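## Task

Take the nut out of the brown box and set it in the tray, making sure the tray holds nothing but the nut; afterwards put the brown box's own lid back on it. Everything must stay in place without the robot supporting it, and at the end the gripper must have released and moved away.

## Robot and tools

Robot: a single arm with a two-finger parallel gripper, working over a table. There is only one arm, so every pose argument describes that one gripper. Objects may occasionally be nudged, or a held part tugged, by outside disturbances. Nothing may leave the table.

Frame: the scene frame has its origin on the table surface under the arm's base; +z is up, and +y lies to the left when facing along +x. Positions are in metres, orientations are unit quaternions written w first (qw, qx, qy, qz). The base may be slightly tilted, and the reported hand position becomes less accurate far from the base.

Gripper geometry: the fingers extend along the gripper's own +z axis and close along its x axis. The reported end_effector_position is the point midway between the pads; fingertips go 17.5 mm further. Pure rotations pivot about that point, which is 25 mm off the last joint's axis toward the gripper's -y. A flat block projects roughly 9 cm from that axis toward -y and rotates with the hand, so keep it clear of boxes and lids.

The ROW (10 numbers, used by both motion tools): x, y, z, qw, qx, qy, qz, position, force_limit, speed. The first seven are an absolute gripper pose in the scene frame (metres, then quaternion). position, force_limit and speed are each in [-1, 1]. position: +1 means open to 50 mm, about -0.65 brings the pads together, -1 means close until something blocks the fingers. force_limit maps to per-pad force about 20 N at -1, 102 N at 0, 185 N at +1 (actual grip may run some 17 % higher). speed maps to finger gap change of 20 mm/s at -1, 85 at 0, 150 at +1.

execute_actions(actions): a list of actions run in sequence. Each action is a list of 1 to 15 rows, one row per 1/30 s step; if fewer than 15 rows are given, the last row repeats to fill 15 steps. An empty list only reports state and images. Each action's target must lie within 0.6 m of the gripper's position at that action's start along every gripper axis; a malformed action, or a first action failing that check against the last reported state, rejects the whole call with no motion. Resend the same quaternion in every row to hold orientation rather than copying a drifted reported one.

move(target, speed, blocking): target is one ROW, an absolute pose plus finger settings (finger values are applied at the start). The hand follows a straight path lasting 0.5 to 10 s; speed is the path's top speed in m/s, 0.002 to 0.5 (default 0.25), turning capped at twice that in rad/s. It takes the shorter rotation. It does not avoid obstacles and the hand may lag, stray or overshoot the given speed, notably with the arm stretched out. blocking=false returns after 0.5 s while motion continues; until a result reports its end, other moves and execute_actions are refused, so use wait or stop. The extra "move:" line reports the ending (done, off_target, moving, held, fault), the limits that acted (paced = pose clipped; held = a check blocked steps, after which the arm may jump faster), and the distance from target.



Motion limits: each control step the commanded pose is clipped to 70 mm and 16 degrees from the measured pose; position has priority over orientation. After an action the arm stops at the last clipped pose, so a distant target needs further commands. "Hand target" in a result is the pose currently being driven toward; a "pose unreachable" line means the clearance check (which treats the base mount as part of the arm) altered or blocked the command.

Gripping: close with position -1 and confirm object_status = 2. Codes: 0 moving, 1 blocked while opening, 2 blocked while closing (held), 3 reached commanded opening or pads met (likely nothing held). Changing position resets status to 0 briefly. New force_limit or speed only apply after position changes by at least 0.01. To soften a grip, open first. Grips at force_limit -1 do not auto-reclose and may show 2 even after losing the part. Opening in mm is about (250 - position_measured) x 0.202.

Cautions: the arm is stiff; commanding even slightly past a firm contact, or hitting fast, can trigger a fault (torque at a joint's load limit: 140 N m for waist, shoulder, elbow, 35.2 N m for the three wrist joints; or 150 N external force). A fault freezes the arm for 10 s and drops the rest of the call. Holding loads heats motors; MOTOR HOT warns, OVER-TEMPERATURE FAULT brakes the arm. Approach gently, avoid drops and slams, place parts rather than release them from height, seat lids fully so they stay without help, then open and retreat.

Cameras: cam_head_left and cam_head_right (896x504, fixed) and cam_wrist (616x616 fisheye on the hand), with calibration given per camera; fixed cameras may be off by a couple of degrees and millimetres.

Each tool is called after ">>>" as name(argument=value, ...) on one line, values as JSON.

## Session

I'll start by looking at the current state of the scene.

>>> execute_actions(actions=[])

Scene clock: 0.00 s.
end_effector_position=(+1.0618, +0.0100, +0.1373) position_measured=3 object_status=3 end_effector_quat_wxyz=(+0.331, +0.905, +0.097, +0.250)
Joint positions: [ 0.522  0.449  0.44   1.604 -1.062 -2.572]
Joint velocities: [-0.002 -0.     0.     0.    -0.    -0.001]
Hand target: +1.062, +0.010, +0.137; +0.331, +0.905, +0.097, +0.250

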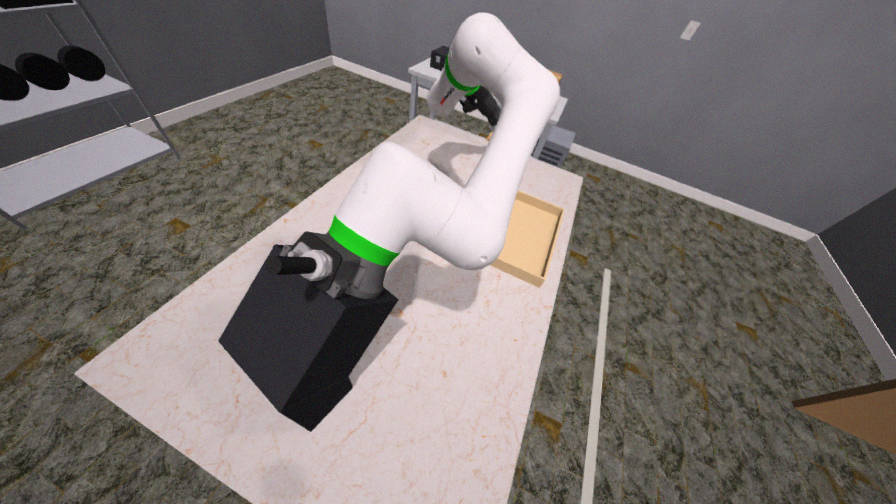

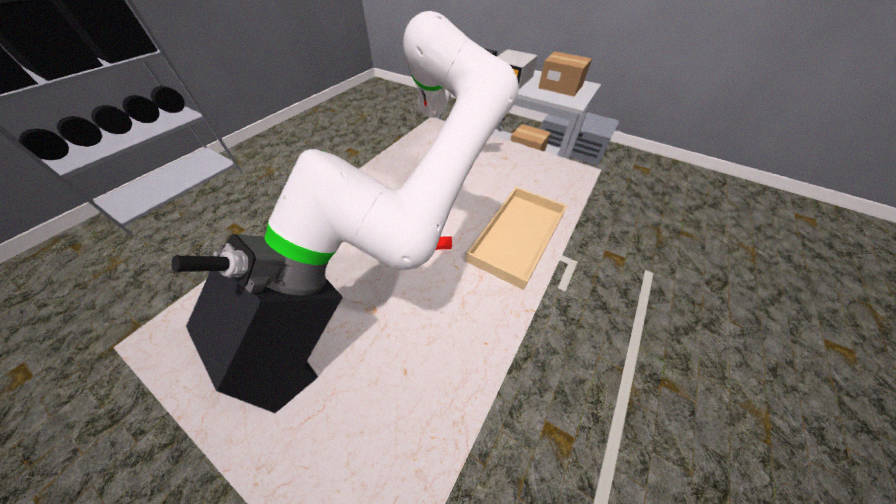

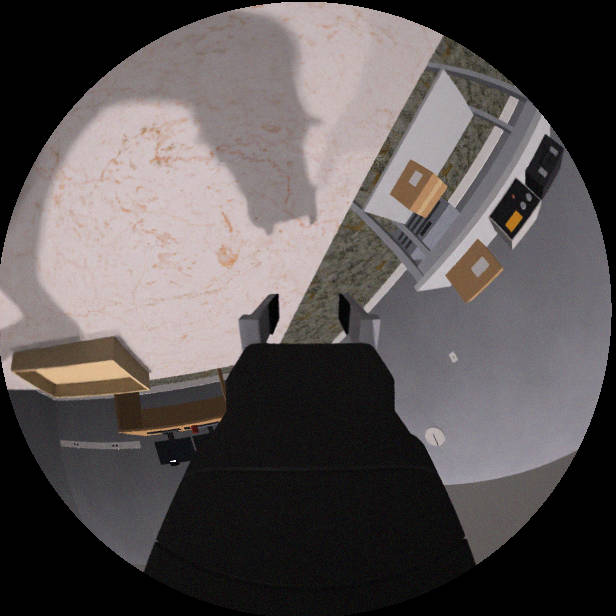

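>>> move(target=[0.7, 0.1, 0.5, 0, 1, 0, 0, 1, 0, 0], speed=0.3)

Scene clock: 6.43 s.
end_effector_position=(+0.7002, +0.0988, +0.5015) position_measured=3 object_status=3 end_effector_quat_wxyz=(+0.001, +1.000, -0.000, +0.002)
Joint positions: [ 1.651 -0.312  0.153  0.943 -2.001 -2.672]
Joint velocities: [-0.     0.001 -0.001 -0.    -0.001 -0.   ]
Hand target: +0.700, +0.099, +0.501; +0.001, +1.000, -0.000, +0.002
Off the commanded pose: 0.002 m, 0 deg.
move: done
camera_calibration (this result's frames):
cam_wrist: T_world_to_cam=[[0.999731, 0.0190935, -0.0131809, -0.698243], [0.0218926, -0.964428, 0.263438, -0.0464029], [-0.00768208, -0.263656, -0.964586, 0.665066], [0, 0, 0, 1]] pos_world=[0.70418, 0.143928, 0.644534]

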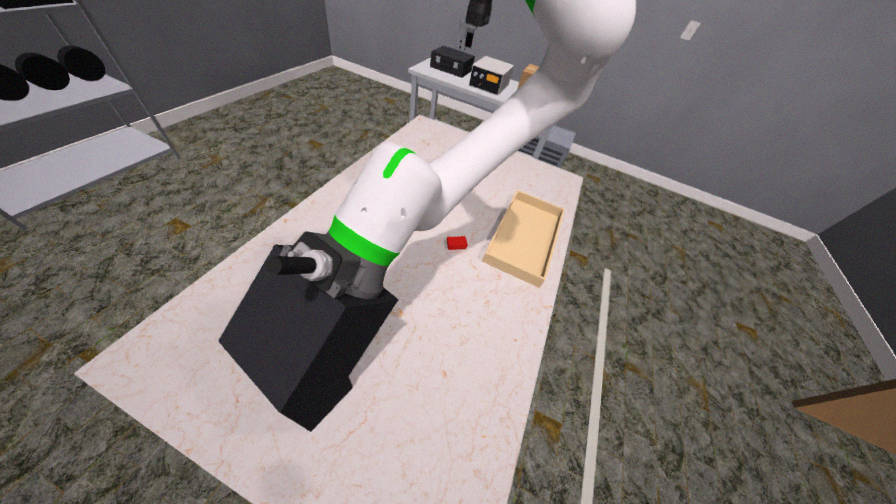

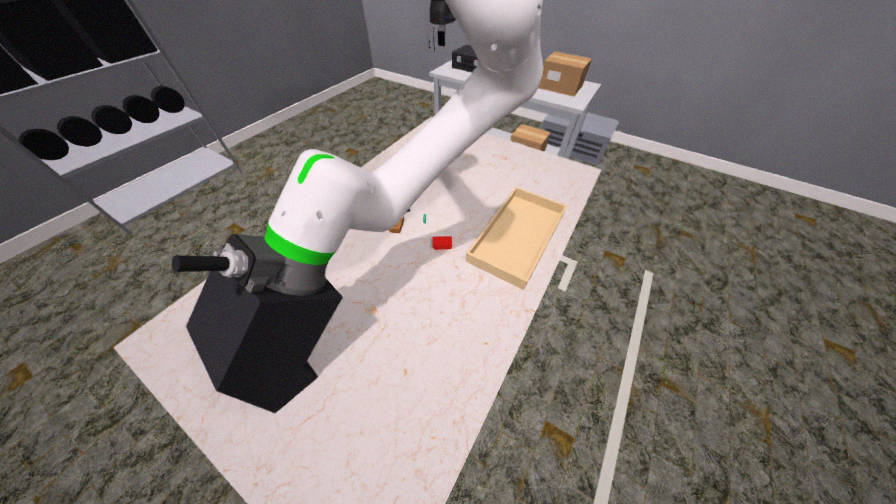

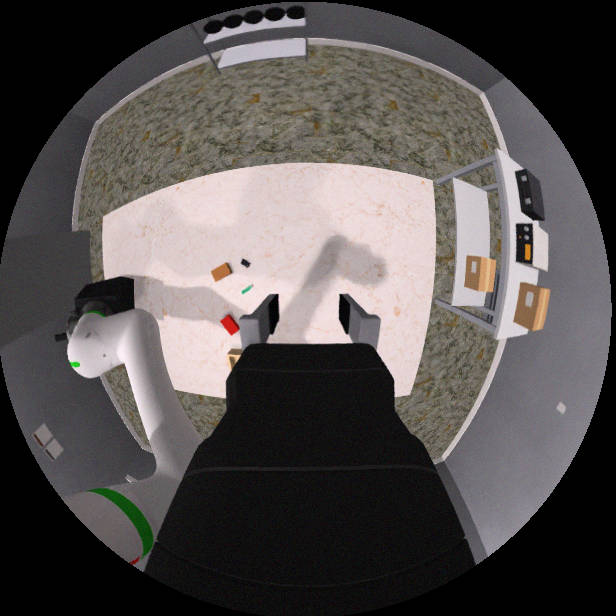

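>>> zoom_image(camera="cam_wrist", region=[170, 230, 290, 350])

>>> zoom_image(camera="cam_head_right", region=[370, 190, 480, 260])

Region (170, 230, 290, 350) of cam_wrist's 616x616 image, scaled by 4.200, with more detail than that image has.

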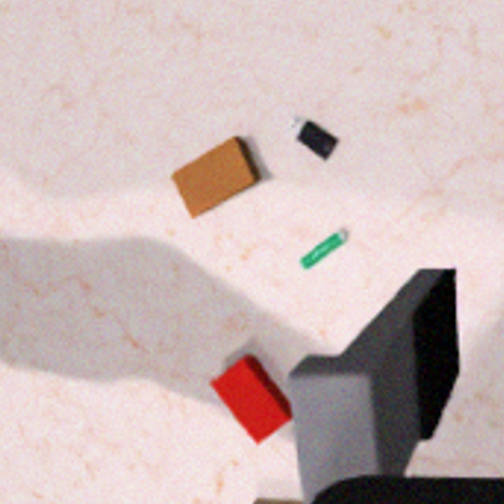

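Region (370, 190, 480, 260) of cam_head_right's 896x504 image, scaled by 4.582, with more detail than that image has; it fills the top 321 rows of this view, and the rest is white.

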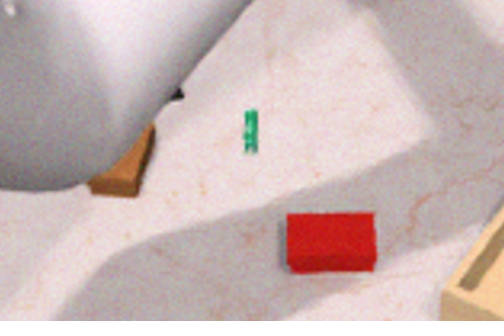

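>>> move(target=[0.42, 0.13, 0.22, 0, 1, 0, 0, 1, 0, 0], speed=0.3)

Scene clock: 22.67 s.
end_effector_position=(+0.4194, +0.1290, +0.2196) position_measured=3 object_status=3 end_effector_quat_wxyz=(-0.000, +1.000, -0.000, -0.001)
Joint positions: [ 1.613 -0.683 -0.987  0.834 -1.469 -3.246]
Joint velocities: [ 0.     0.001  0.    -0.     0.001  0.002]
Hand target: +0.419, +0.129, +0.220; -0.000, +1.000, -0.000, -0.001
Off the commanded pose: 0.001 m, 0 deg.
move: done
camera_calibration (this result's frames):
cam_wrist: T_world_to_cam=[[0.999661, 0.0191832, -0.0176008, -0.42082], [0.0231256, -0.96482, 0.261893, 0.0629855], [-0.0119576, -0.262211, -0.964936, 0.400712], [0, 0, 0, 1]] pos_world=[0.424012, 0.173914, 0.36276]

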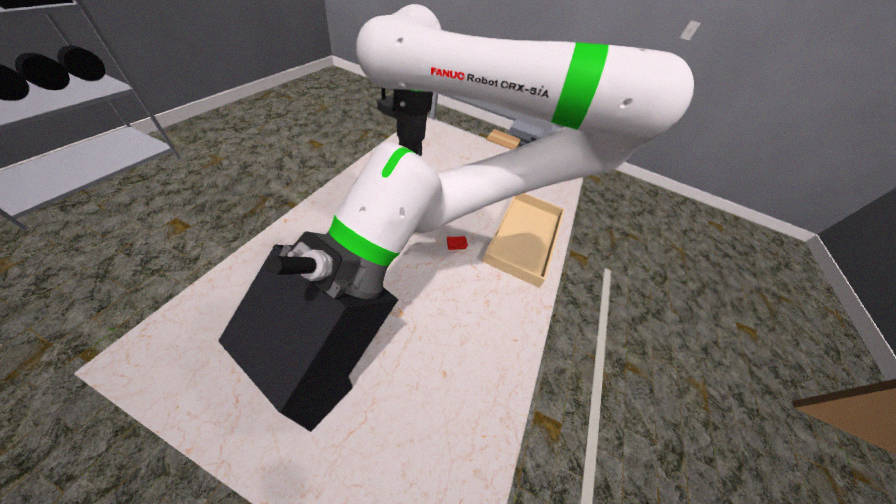

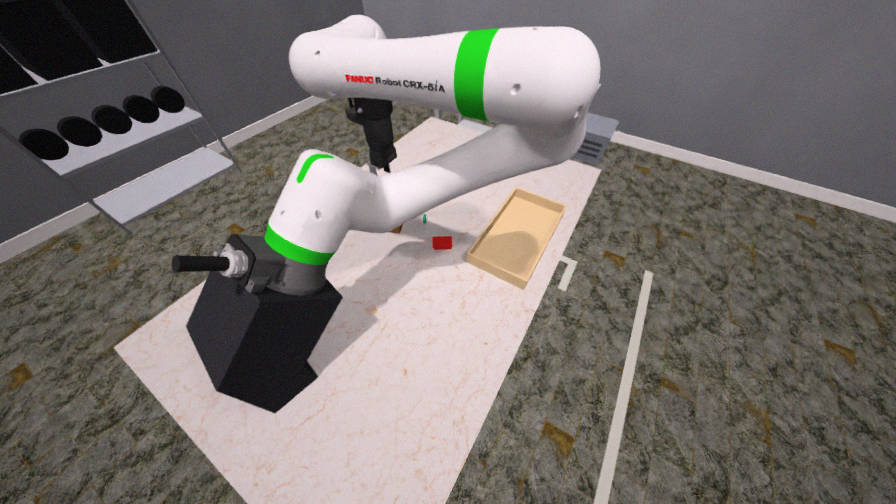

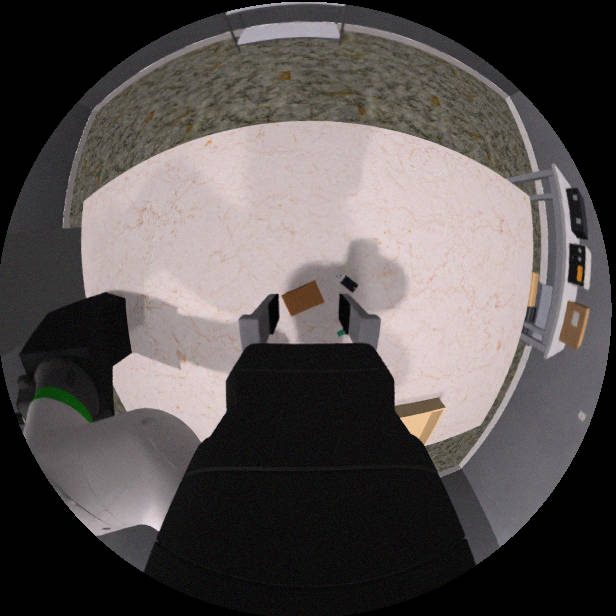

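>>> zoom_image(camera="cam_wrist", region=[250, 250, 370, 345])

Region (250, 250, 370, 345) of cam_wrist's 616x616 image, scaled by 4.200, with more detail than that image has; it fills the top 399 rows of this view, and the rest is white.

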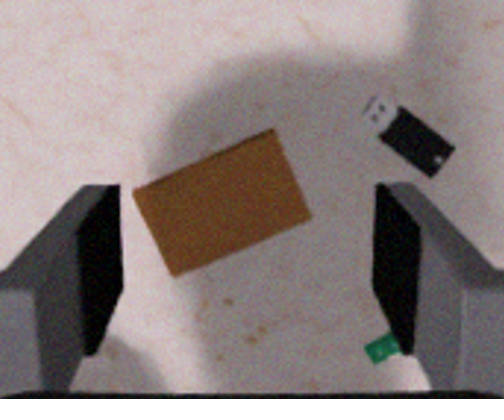

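>>> move(target=[0.422, 0.099, 0.12, 0, 0.8434, -0.5373, 0, 1, 0, 0], speed=0.2)

Scene clock: 71.03 s.
end_effector_position=(+0.4221, +0.0984, +0.1199) position_measured=3 object_status=3 end_effector_quat_wxyz=(-0.023, +0.867, -0.491, -0.087)
Joint positions: [ 1.06  -0.619 -1.047  0.769 -0.891 -3.927]
Joint velocities: [-0.002 -0.001  0.    -0.002  0.002  0.   ]
Hand target: +0.422, +0.098, +0.120; -0.023, +0.866, -0.491, -0.087
Off the commanded pose: 0.001 m, 12 deg.
joint sent to its limit — the command would take joint 6 (wrist roll) past its lower limit, so that joint was sent only as far as its limit.
move: off_target
camera_calibration (this result's frames):
cam_wrist: T_world_to_cam=[[0.516983, -0.834563, -0.190351, -0.11621], [-0.77978, -0.550887, 0.297433, 0.353467], [-0.353088, -0.00533563, -0.935575, 0.41166], [0, 0, 0, 1]] pos_world=[0.481058, 0.0999328, 0.257885]

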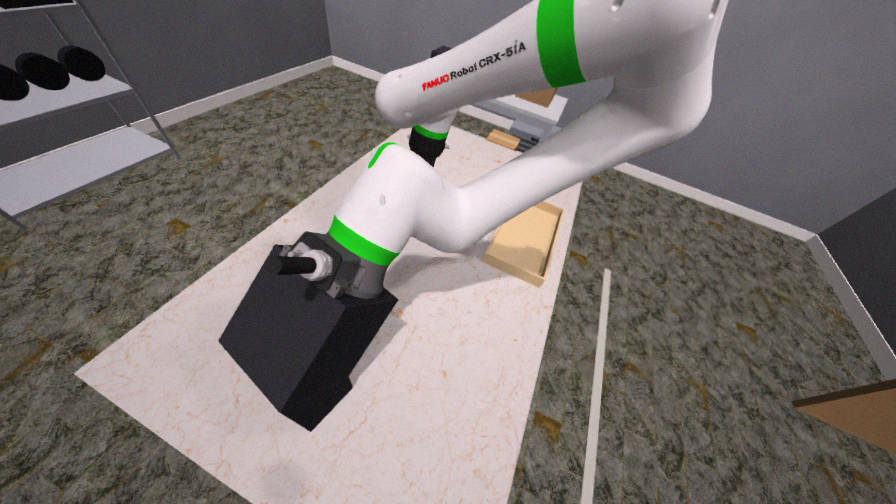

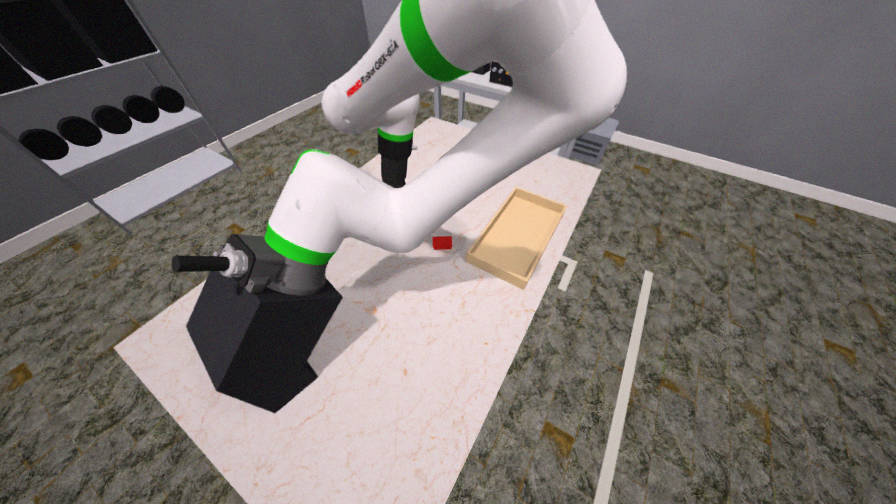

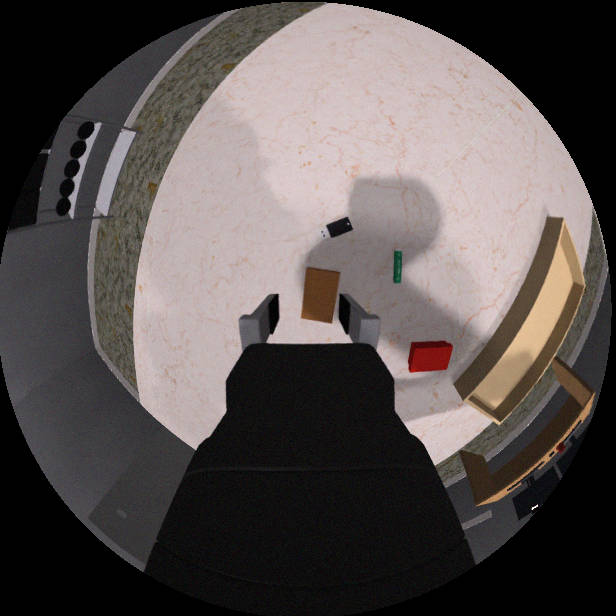

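>>> zoom_image(camera="cam_wrist", region=[270, 240, 390, 345])

>>> zoom_image(camera="cam_wrist", region=[370, 240, 480, 390])

Region (270, 240, 390, 345) of cam_wrist's 616x616 image, scaled by 4.200, with more detail than that image has; it fills the top 441 rows of this view, and the rest is white.

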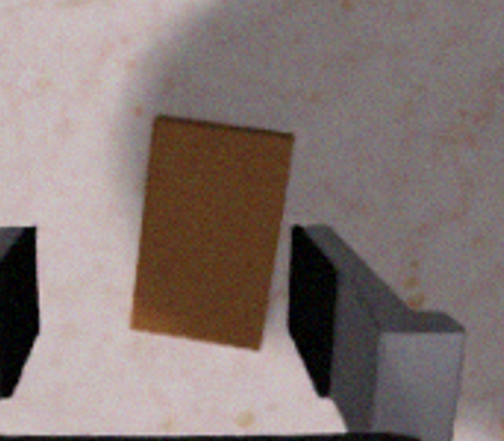

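Region (370, 240, 480, 390) of cam_wrist's 616x616 image, scaled by 3.360, with more detail than that image has; it fills the left 370 columns of this view, and the rest is white.

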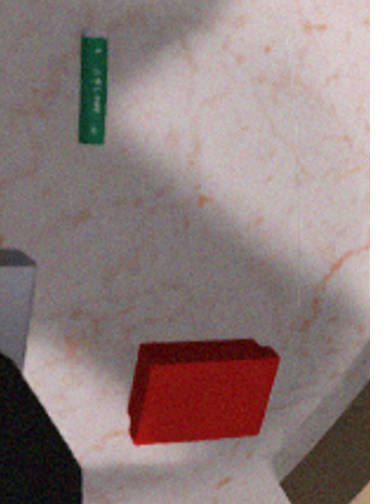

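>>> move(target=[0.422, 0.099, 0.12, 0, 0.5373, 0.8434, 0, 1, 0, 0], speed=0.4)

Scene clock: 86.23 s.
end_effector_position=(+0.4218, +0.0989, +0.1200) position_measured=3 object_status=3 end_effector_quat_wxyz=(-0.000, +0.537, +0.844, -0.000)
Joint positions: [ 1.1   -0.454 -1.02   1.028 -0.944 -1.162]
Joint velocities: [-0.    -0.     0.002  0.    -0.    -0.   ]
Hand target: +0.422, +0.099, +0.120; -0.000, +0.537, +0.843, -0.000
Off the commanded pose: 0.000 m, 0 deg.
move: done
camera_calibration (this result's frames):
cam_wrist: T_world_to_cam=[[-0.44042, 0.897641, -0.0164788, 0.0960708], [0.864572, 0.428999, 0.261676, -0.432754], [0.24196, 0.101, -0.965015, 0.15368], [0, 0, 0, 1]] pos_world=[0.379275, 0.0838925, 0.263128]

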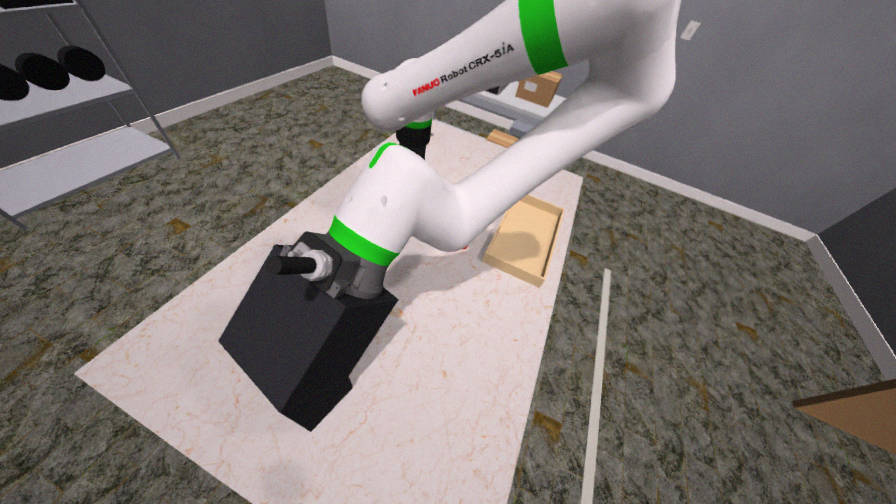

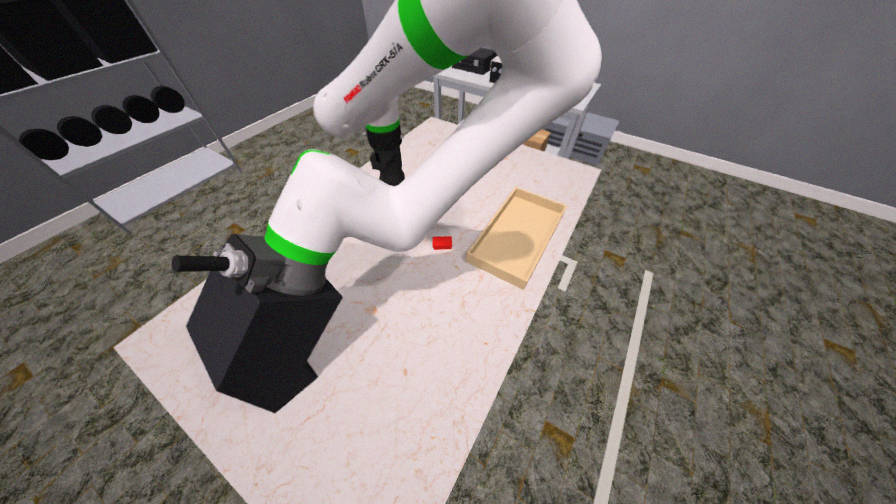

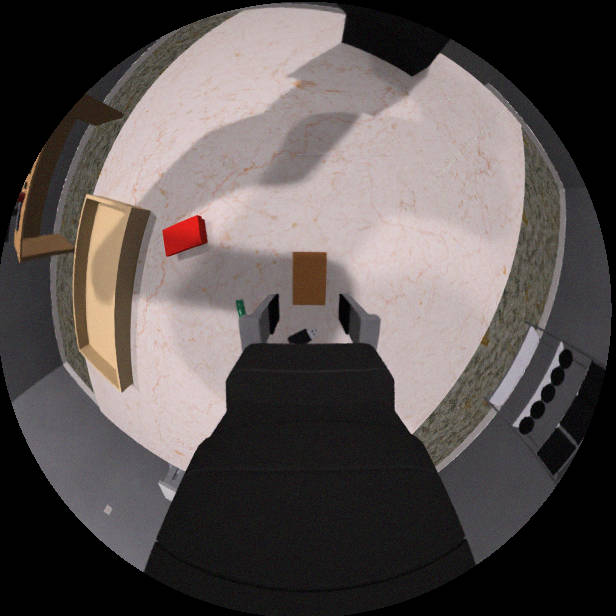

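>>> zoom_image(camera="cam_wrist", region=[250, 235, 370, 345])

Region (250, 235, 370, 345) of cam_wrist's 616x616 image, scaled by 4.200, with more detail than that image has; it fills the top 462 rows of this view, and the rest is white.

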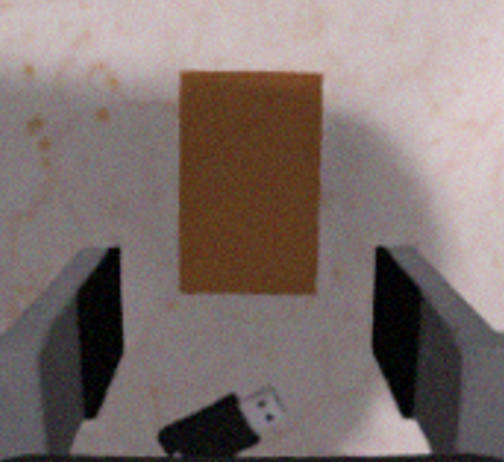

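>>> move(target=[0.4115, 0.0941, 0.06, 0, 0.5373, 0.8434, 0, 1, -0.3, 0], speed=0.15)

Scene clock: 127.53 s.
end_effector_position=(+0.4112, +0.0942, +0.0602) position_measured=3 object_status=3 end_effector_quat_wxyz=(-0.000, +0.537, +0.843, -0.000)
Joint positions: [ 0.843 -0.322 -1.076  1.27  -0.681 -1.283]
Joint velocities: [-0.     0.    -0.001  0.002  0.    -0.001]
Hand target: +0.411, +0.094, +0.060; -0.000, +0.537, +0.843, -0.000
Off the commanded pose: 0.000 m, 0 deg.
move: done
camera_calibration (this result's frames):
cam_wrist: T_world_to_cam=[[-0.439636, 0.898036, -0.0158406, 0.0941853], [0.865065, 0.428107, 0.261507, -0.40601], [0.241624, 0.101264, -0.965072, 0.099131], [0, 0, 0, 1]] pos_world=[0.36868, 0.0791955, 0.203335]

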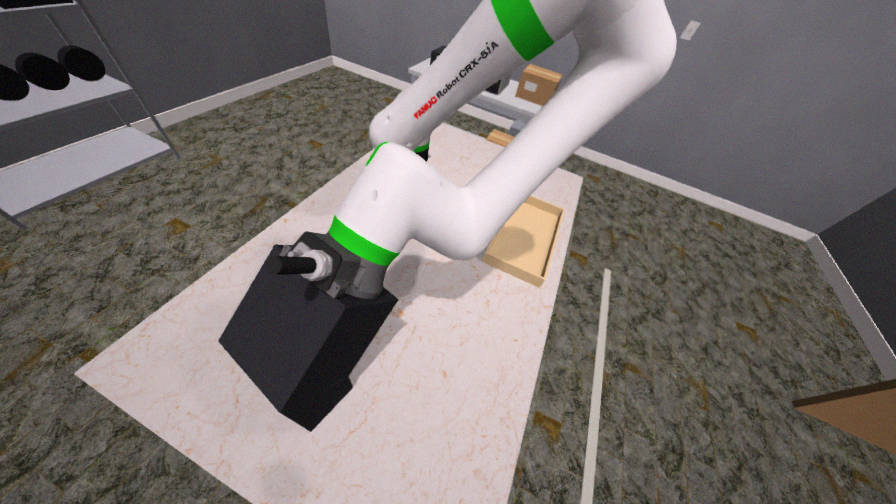

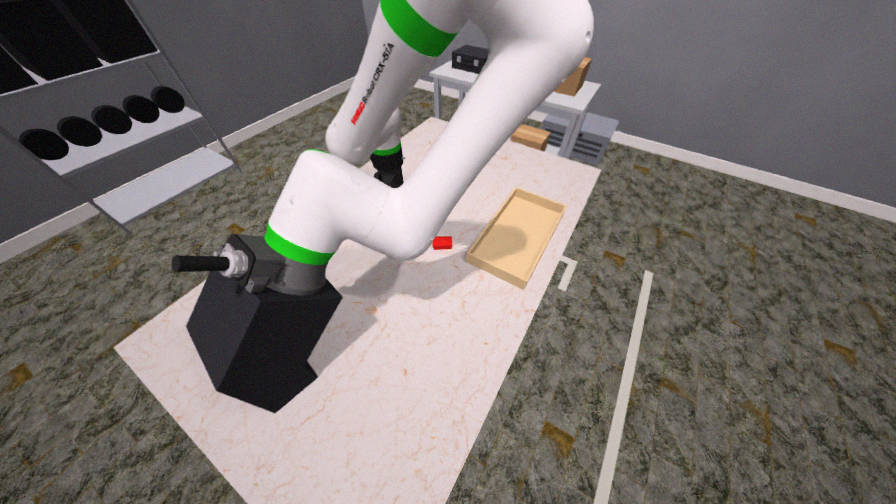

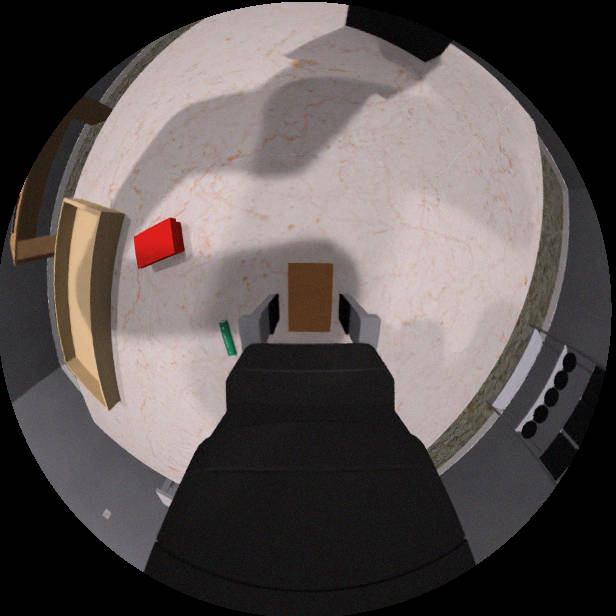

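>>> zoom_image(camera="cam_wrist", region=[250, 245, 370, 345])

>>> zoom_image(camera="cam_wrist", region=[110, 200, 210, 290])

Region (250, 245, 370, 345) of cam_wrist's 616x616 image, scaled by 4.200, with more detail than that image has.

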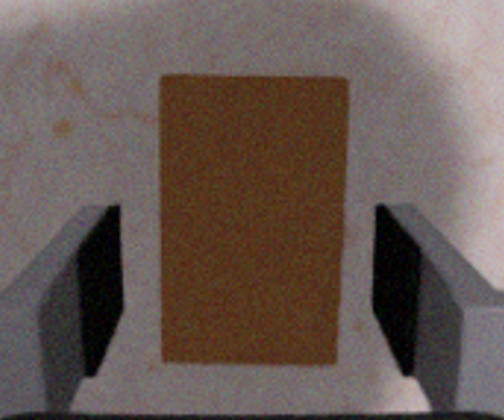

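Region (110, 200, 210, 290) of cam_wrist's 616x616 image, scaled by 5.040, with more detail than that image has; it fills the top 454 rows of this view, and the rest is white.

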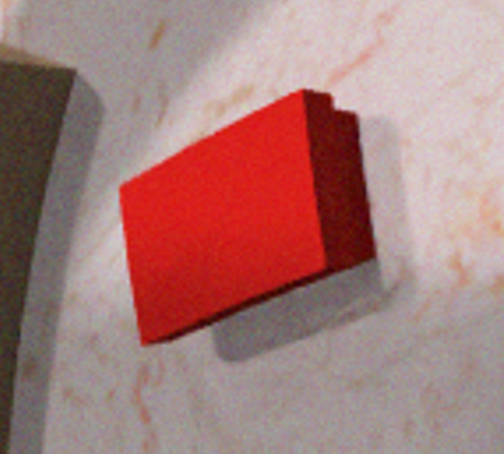

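>>> move(target=[0.4115, 0.0941, 0.032, 0, 0.5373, 0.8434, 0, 1, -0.3, 0], speed=0.08)

>>> move(target=[0.4115, 0.0941, 0.032, 0, 0.5373, 0.8434, 0, -1, -0.3, 0], speed=0.08)

Scene clock: 135.30 s.
end_effector_position=(+0.4115, +0.0943, +0.0321) position_measured=3 object_status=3 end_effector_quat_wxyz=(-0.000, +0.537, +0.843, +0.000)
Joint positions: [ 0.704 -0.242 -1.076  1.45  -0.569 -1.381]
Joint velocities: [-0.002  0.    -0.002  0.004  0.001 -0.003]
Hand target: +0.411, +0.094, +0.032; -0.000, +0.537, +0.843, -0.000
Off the commanded pose: 0.000 m, 0 deg.
move: done
camera_calibration (this result's frames):
cam_wrist: T_world_to_cam=[[-0.439615, 0.898041, -0.0161783, 0.0938239], [0.864929, 0.428125, 0.261928, -0.39892], [0.242148, 0.101154, -0.964952, 0.0717852], [0, 0, 0, 1]] pos_world=[0.368901, 0.0792686, 0.175275]

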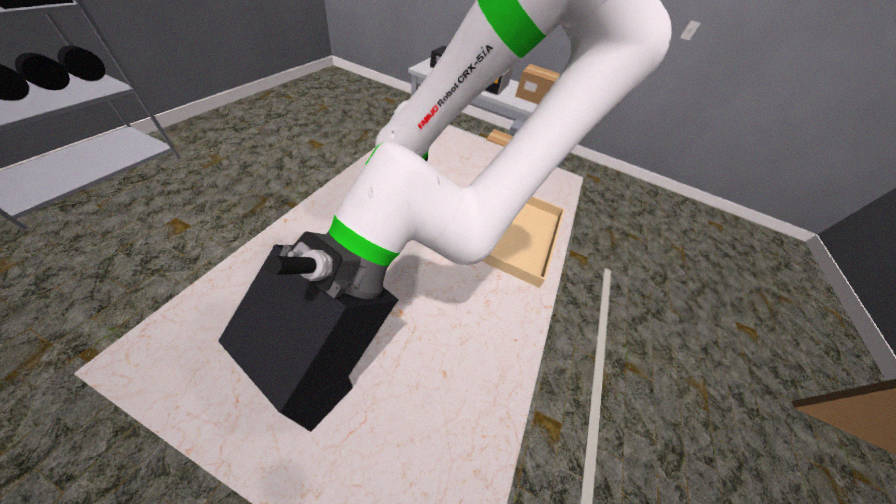

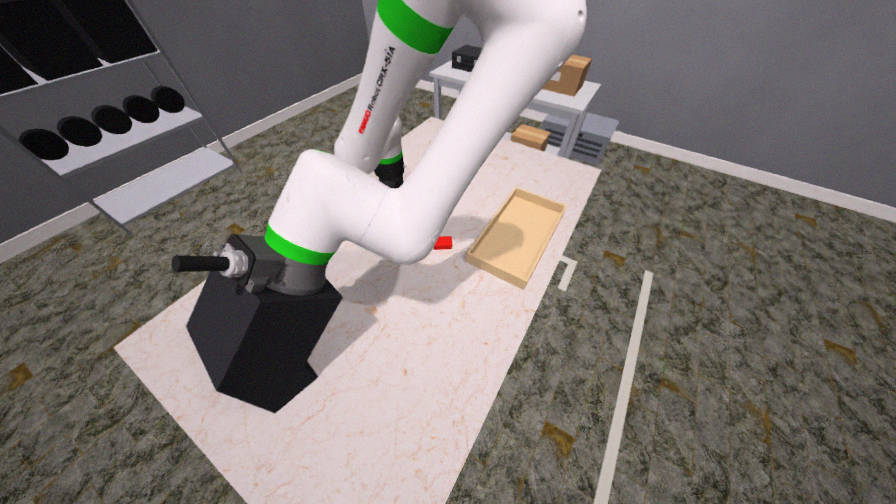

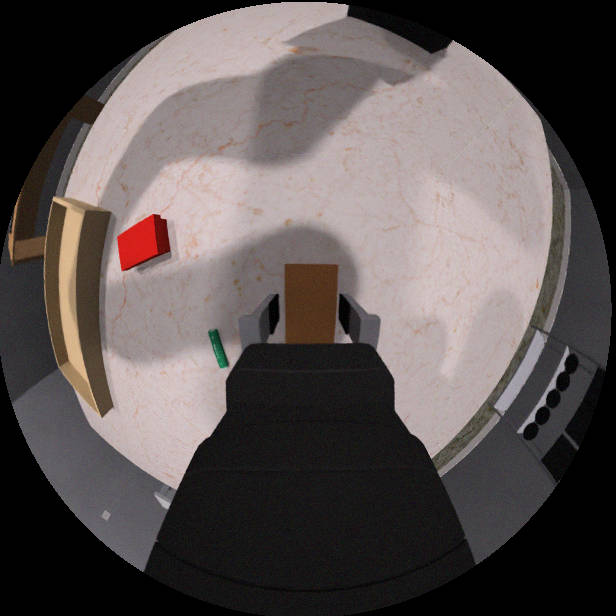

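Scene clock: 136.00 s.
end_effector_position=(+0.4115, +0.0941, +0.0320) position_measured=59 object_status=2 end_effector_quat_wxyz=(+0.000, +0.537, +0.843, +0.000)
Joint positions: [ 0.702 -0.242 -1.076  1.452 -0.569 -1.381]
Joint velocities: [-0.002  0.001 -0.     0.    -0.     0.002]
Hand target: +0.411, +0.094, +0.032; -0.000, +0.537, +0.843, -0.000
Off the commanded pose: 0.000 m, 0 deg.
move: done
camera_calibration (this result's frames):
cam_wrist: T_world_to_cam=[[-0.439907, 0.89789, -0.0165636, 0.0941291], [0.864705, 0.428483, 0.262084, -0.398819], [0.24242, 0.10097, -0.964903, 0.0715594], [0, 0, 0, 1]] pos_world=[0.368921, 0.0791443, 0.175131]

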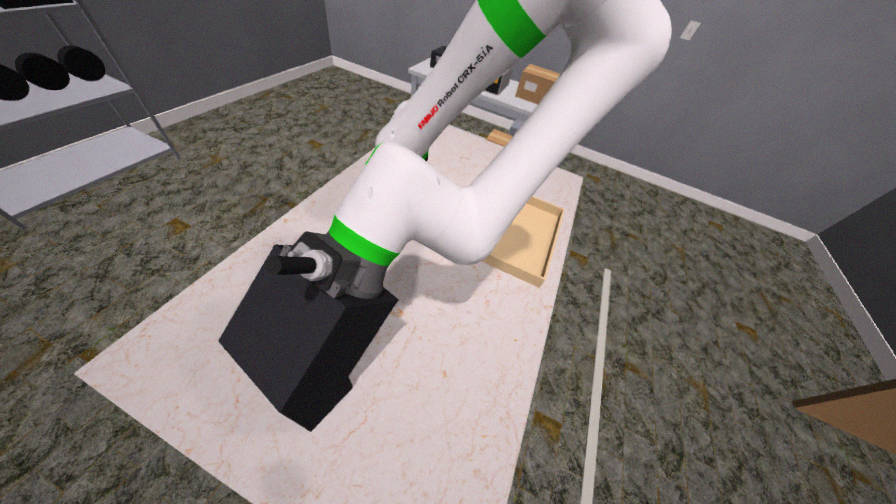

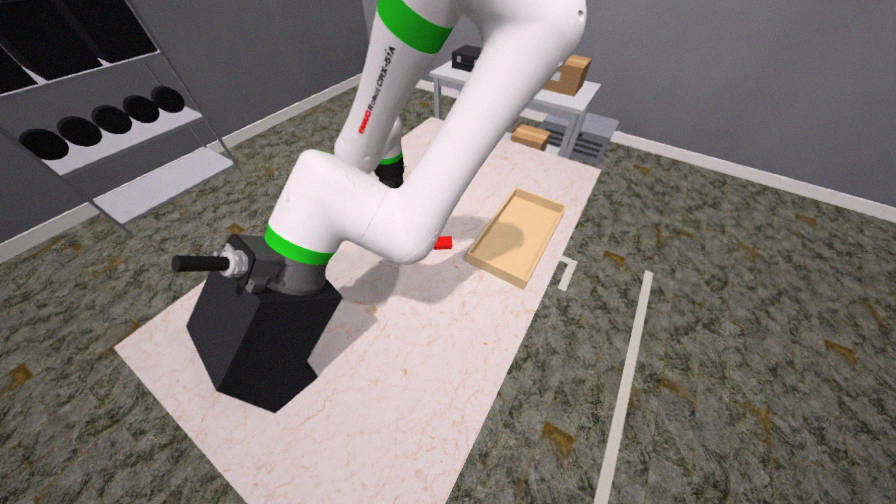

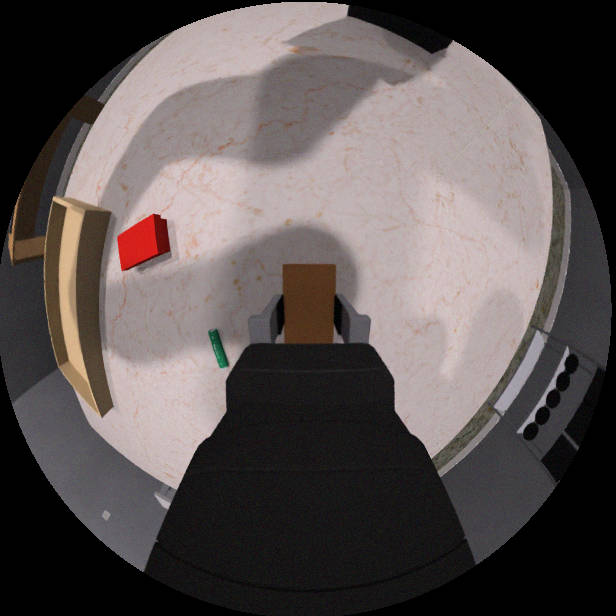

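>>> move(target=[0.4115, 0.0941, 0.09, 0, 0.5373, 0.8434, 0, -1, -0.3, 0], speed=0.08)

Scene clock: 139.13 s.
end_effector_position=(+0.4119, +0.0939, +0.0898) position_measured=59 object_status=2 end_effector_quat_wxyz=(+0.000, +0.537, +0.844, +0.000)
Joint positions: [ 0.978 -0.402 -1.067  1.133 -0.81  -1.215]
Joint velocities: [ 0.003  0.     0.001 -0.001 -0.    -0.001]
Hand target: +0.412, +0.094, +0.090; +0.000, +0.537, +0.844, +0.000
Off the commanded pose: 0.000 m, 0 deg.
move: done
camera_calibration (this result's frames):
cam_wrist: T_world_to_cam=[[-0.440293, 0.897686, -0.0173918, 0.0956909], [0.864297, 0.429004, 0.262578, -0.414086], [0.243174, 0.10058, -0.964754, 0.12696], [0, 0, 0, 1]] pos_world=[0.369152, 0.0789745, 0.232879]

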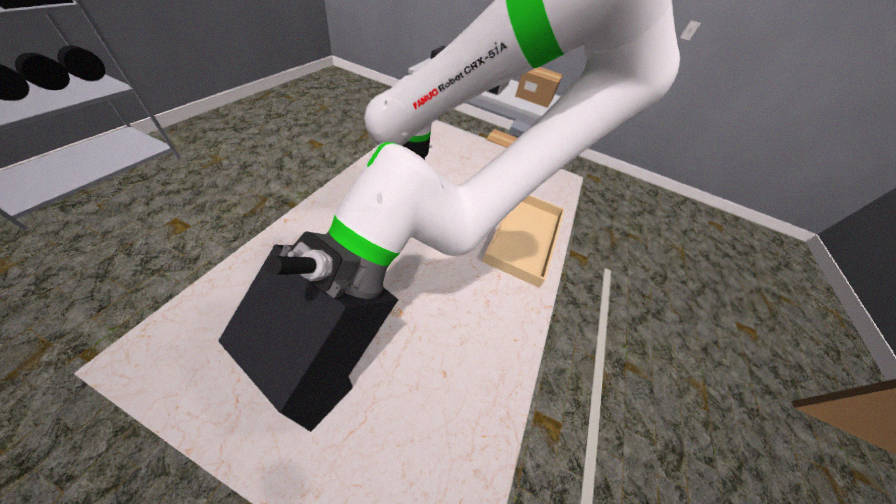

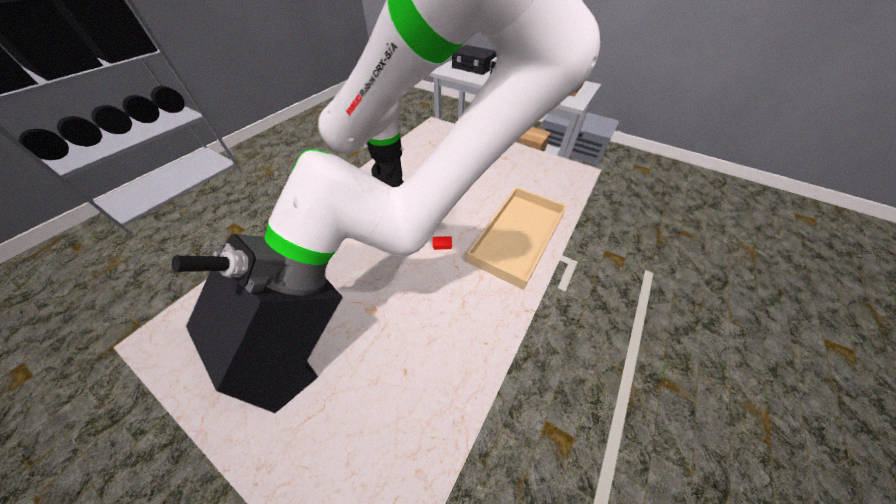

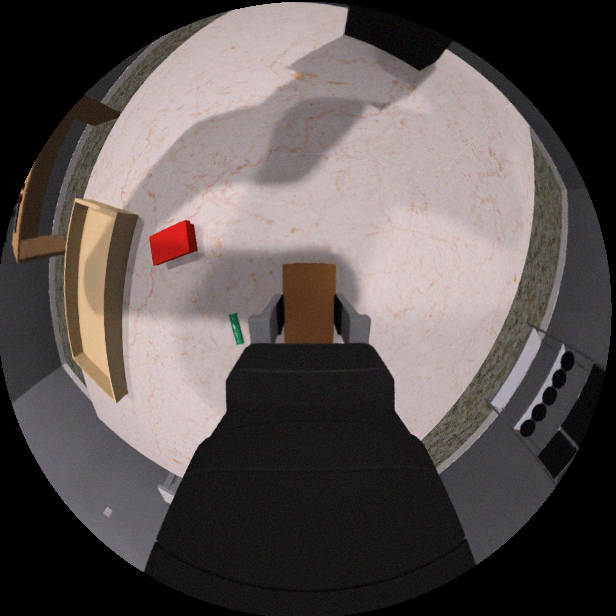

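>>> move(target=[0.45, 0.21, 0.09, 0, 0.5373, 0.8434, 0, -1, -0.3, 0], speed=0.15)

Scene clock: 145.73 s.
end_effector_position=(+0.4498, +0.2100, +0.0902) position_measured=59 object_status=2 end_effector_quat_wxyz=(+0.000, +0.537, +0.843, +0.000)
Joint positions: [ 1.122 -0.109 -0.823  1.122 -0.889 -1.337]
Joint velocities: [ 0.001  0.     0.    -0.     0.     0.001]
Hand target: +0.450, +0.210, +0.090; +0.000, +0.537, +0.843, -0.000
Off the commanded pose: 0.000 m, 0 deg.
move: done
camera_calibration (this result's frames):
cam_wrist: T_world_to_cam=[[-0.440068, 0.897808, -0.016757, 0.00799143], [0.864567, 0.428669, 0.262235, -0.496846], [0.24262, 0.100914, -0.964859, 0.106673], [0, 0, 0, 1]] pos_world=[0.407192, 0.195043, 0.233349]

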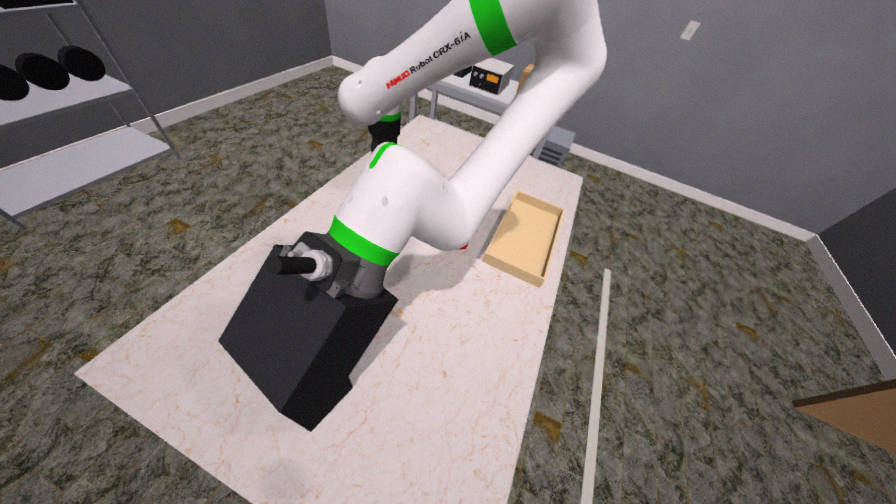

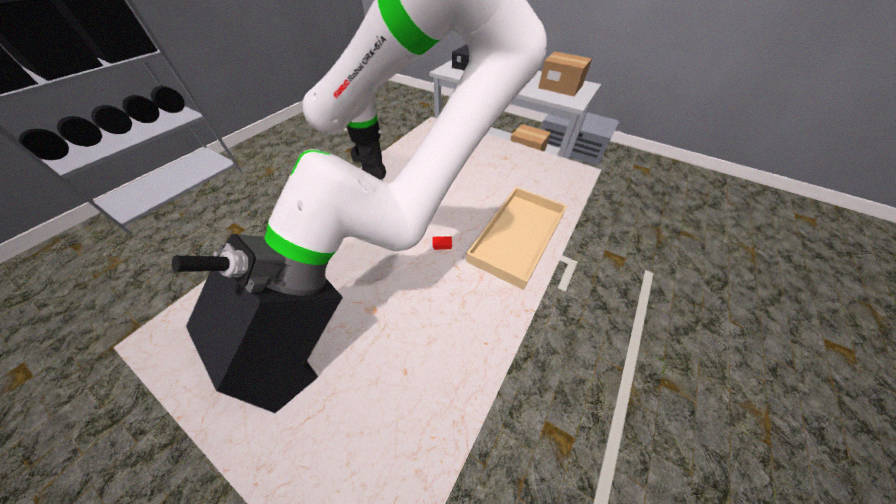

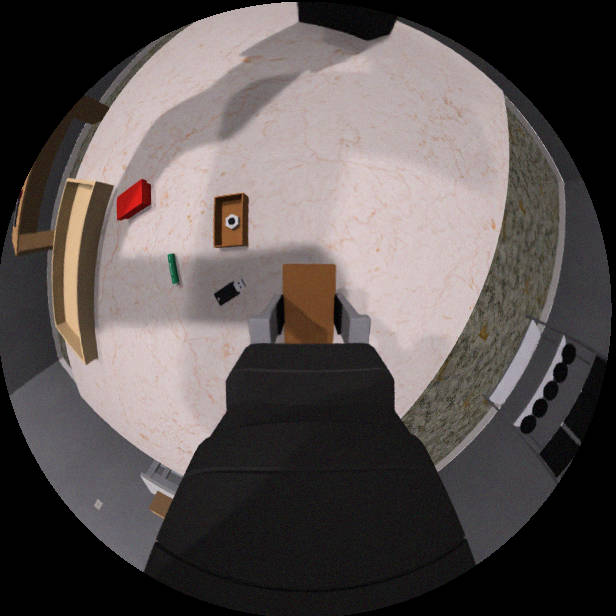

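The lid came off and the base stayed on the table, with the nut visible inside. I'll zoom in on it.

>>> zoom_image(camera="cam_wrist", region=[180, 170, 280, 270])

Region (180, 170, 280, 270) of cam_wrist's 616x616 image, scaled by 5.040, with more detail than that image has.

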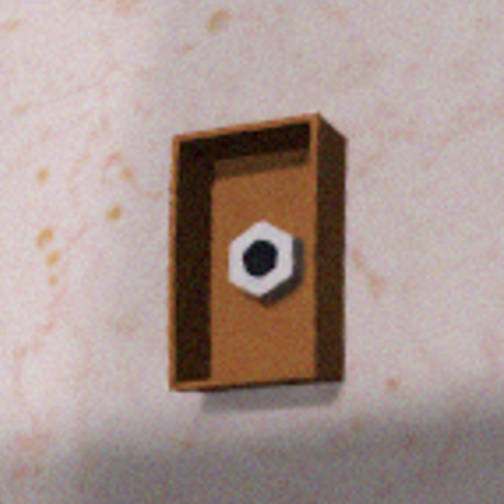

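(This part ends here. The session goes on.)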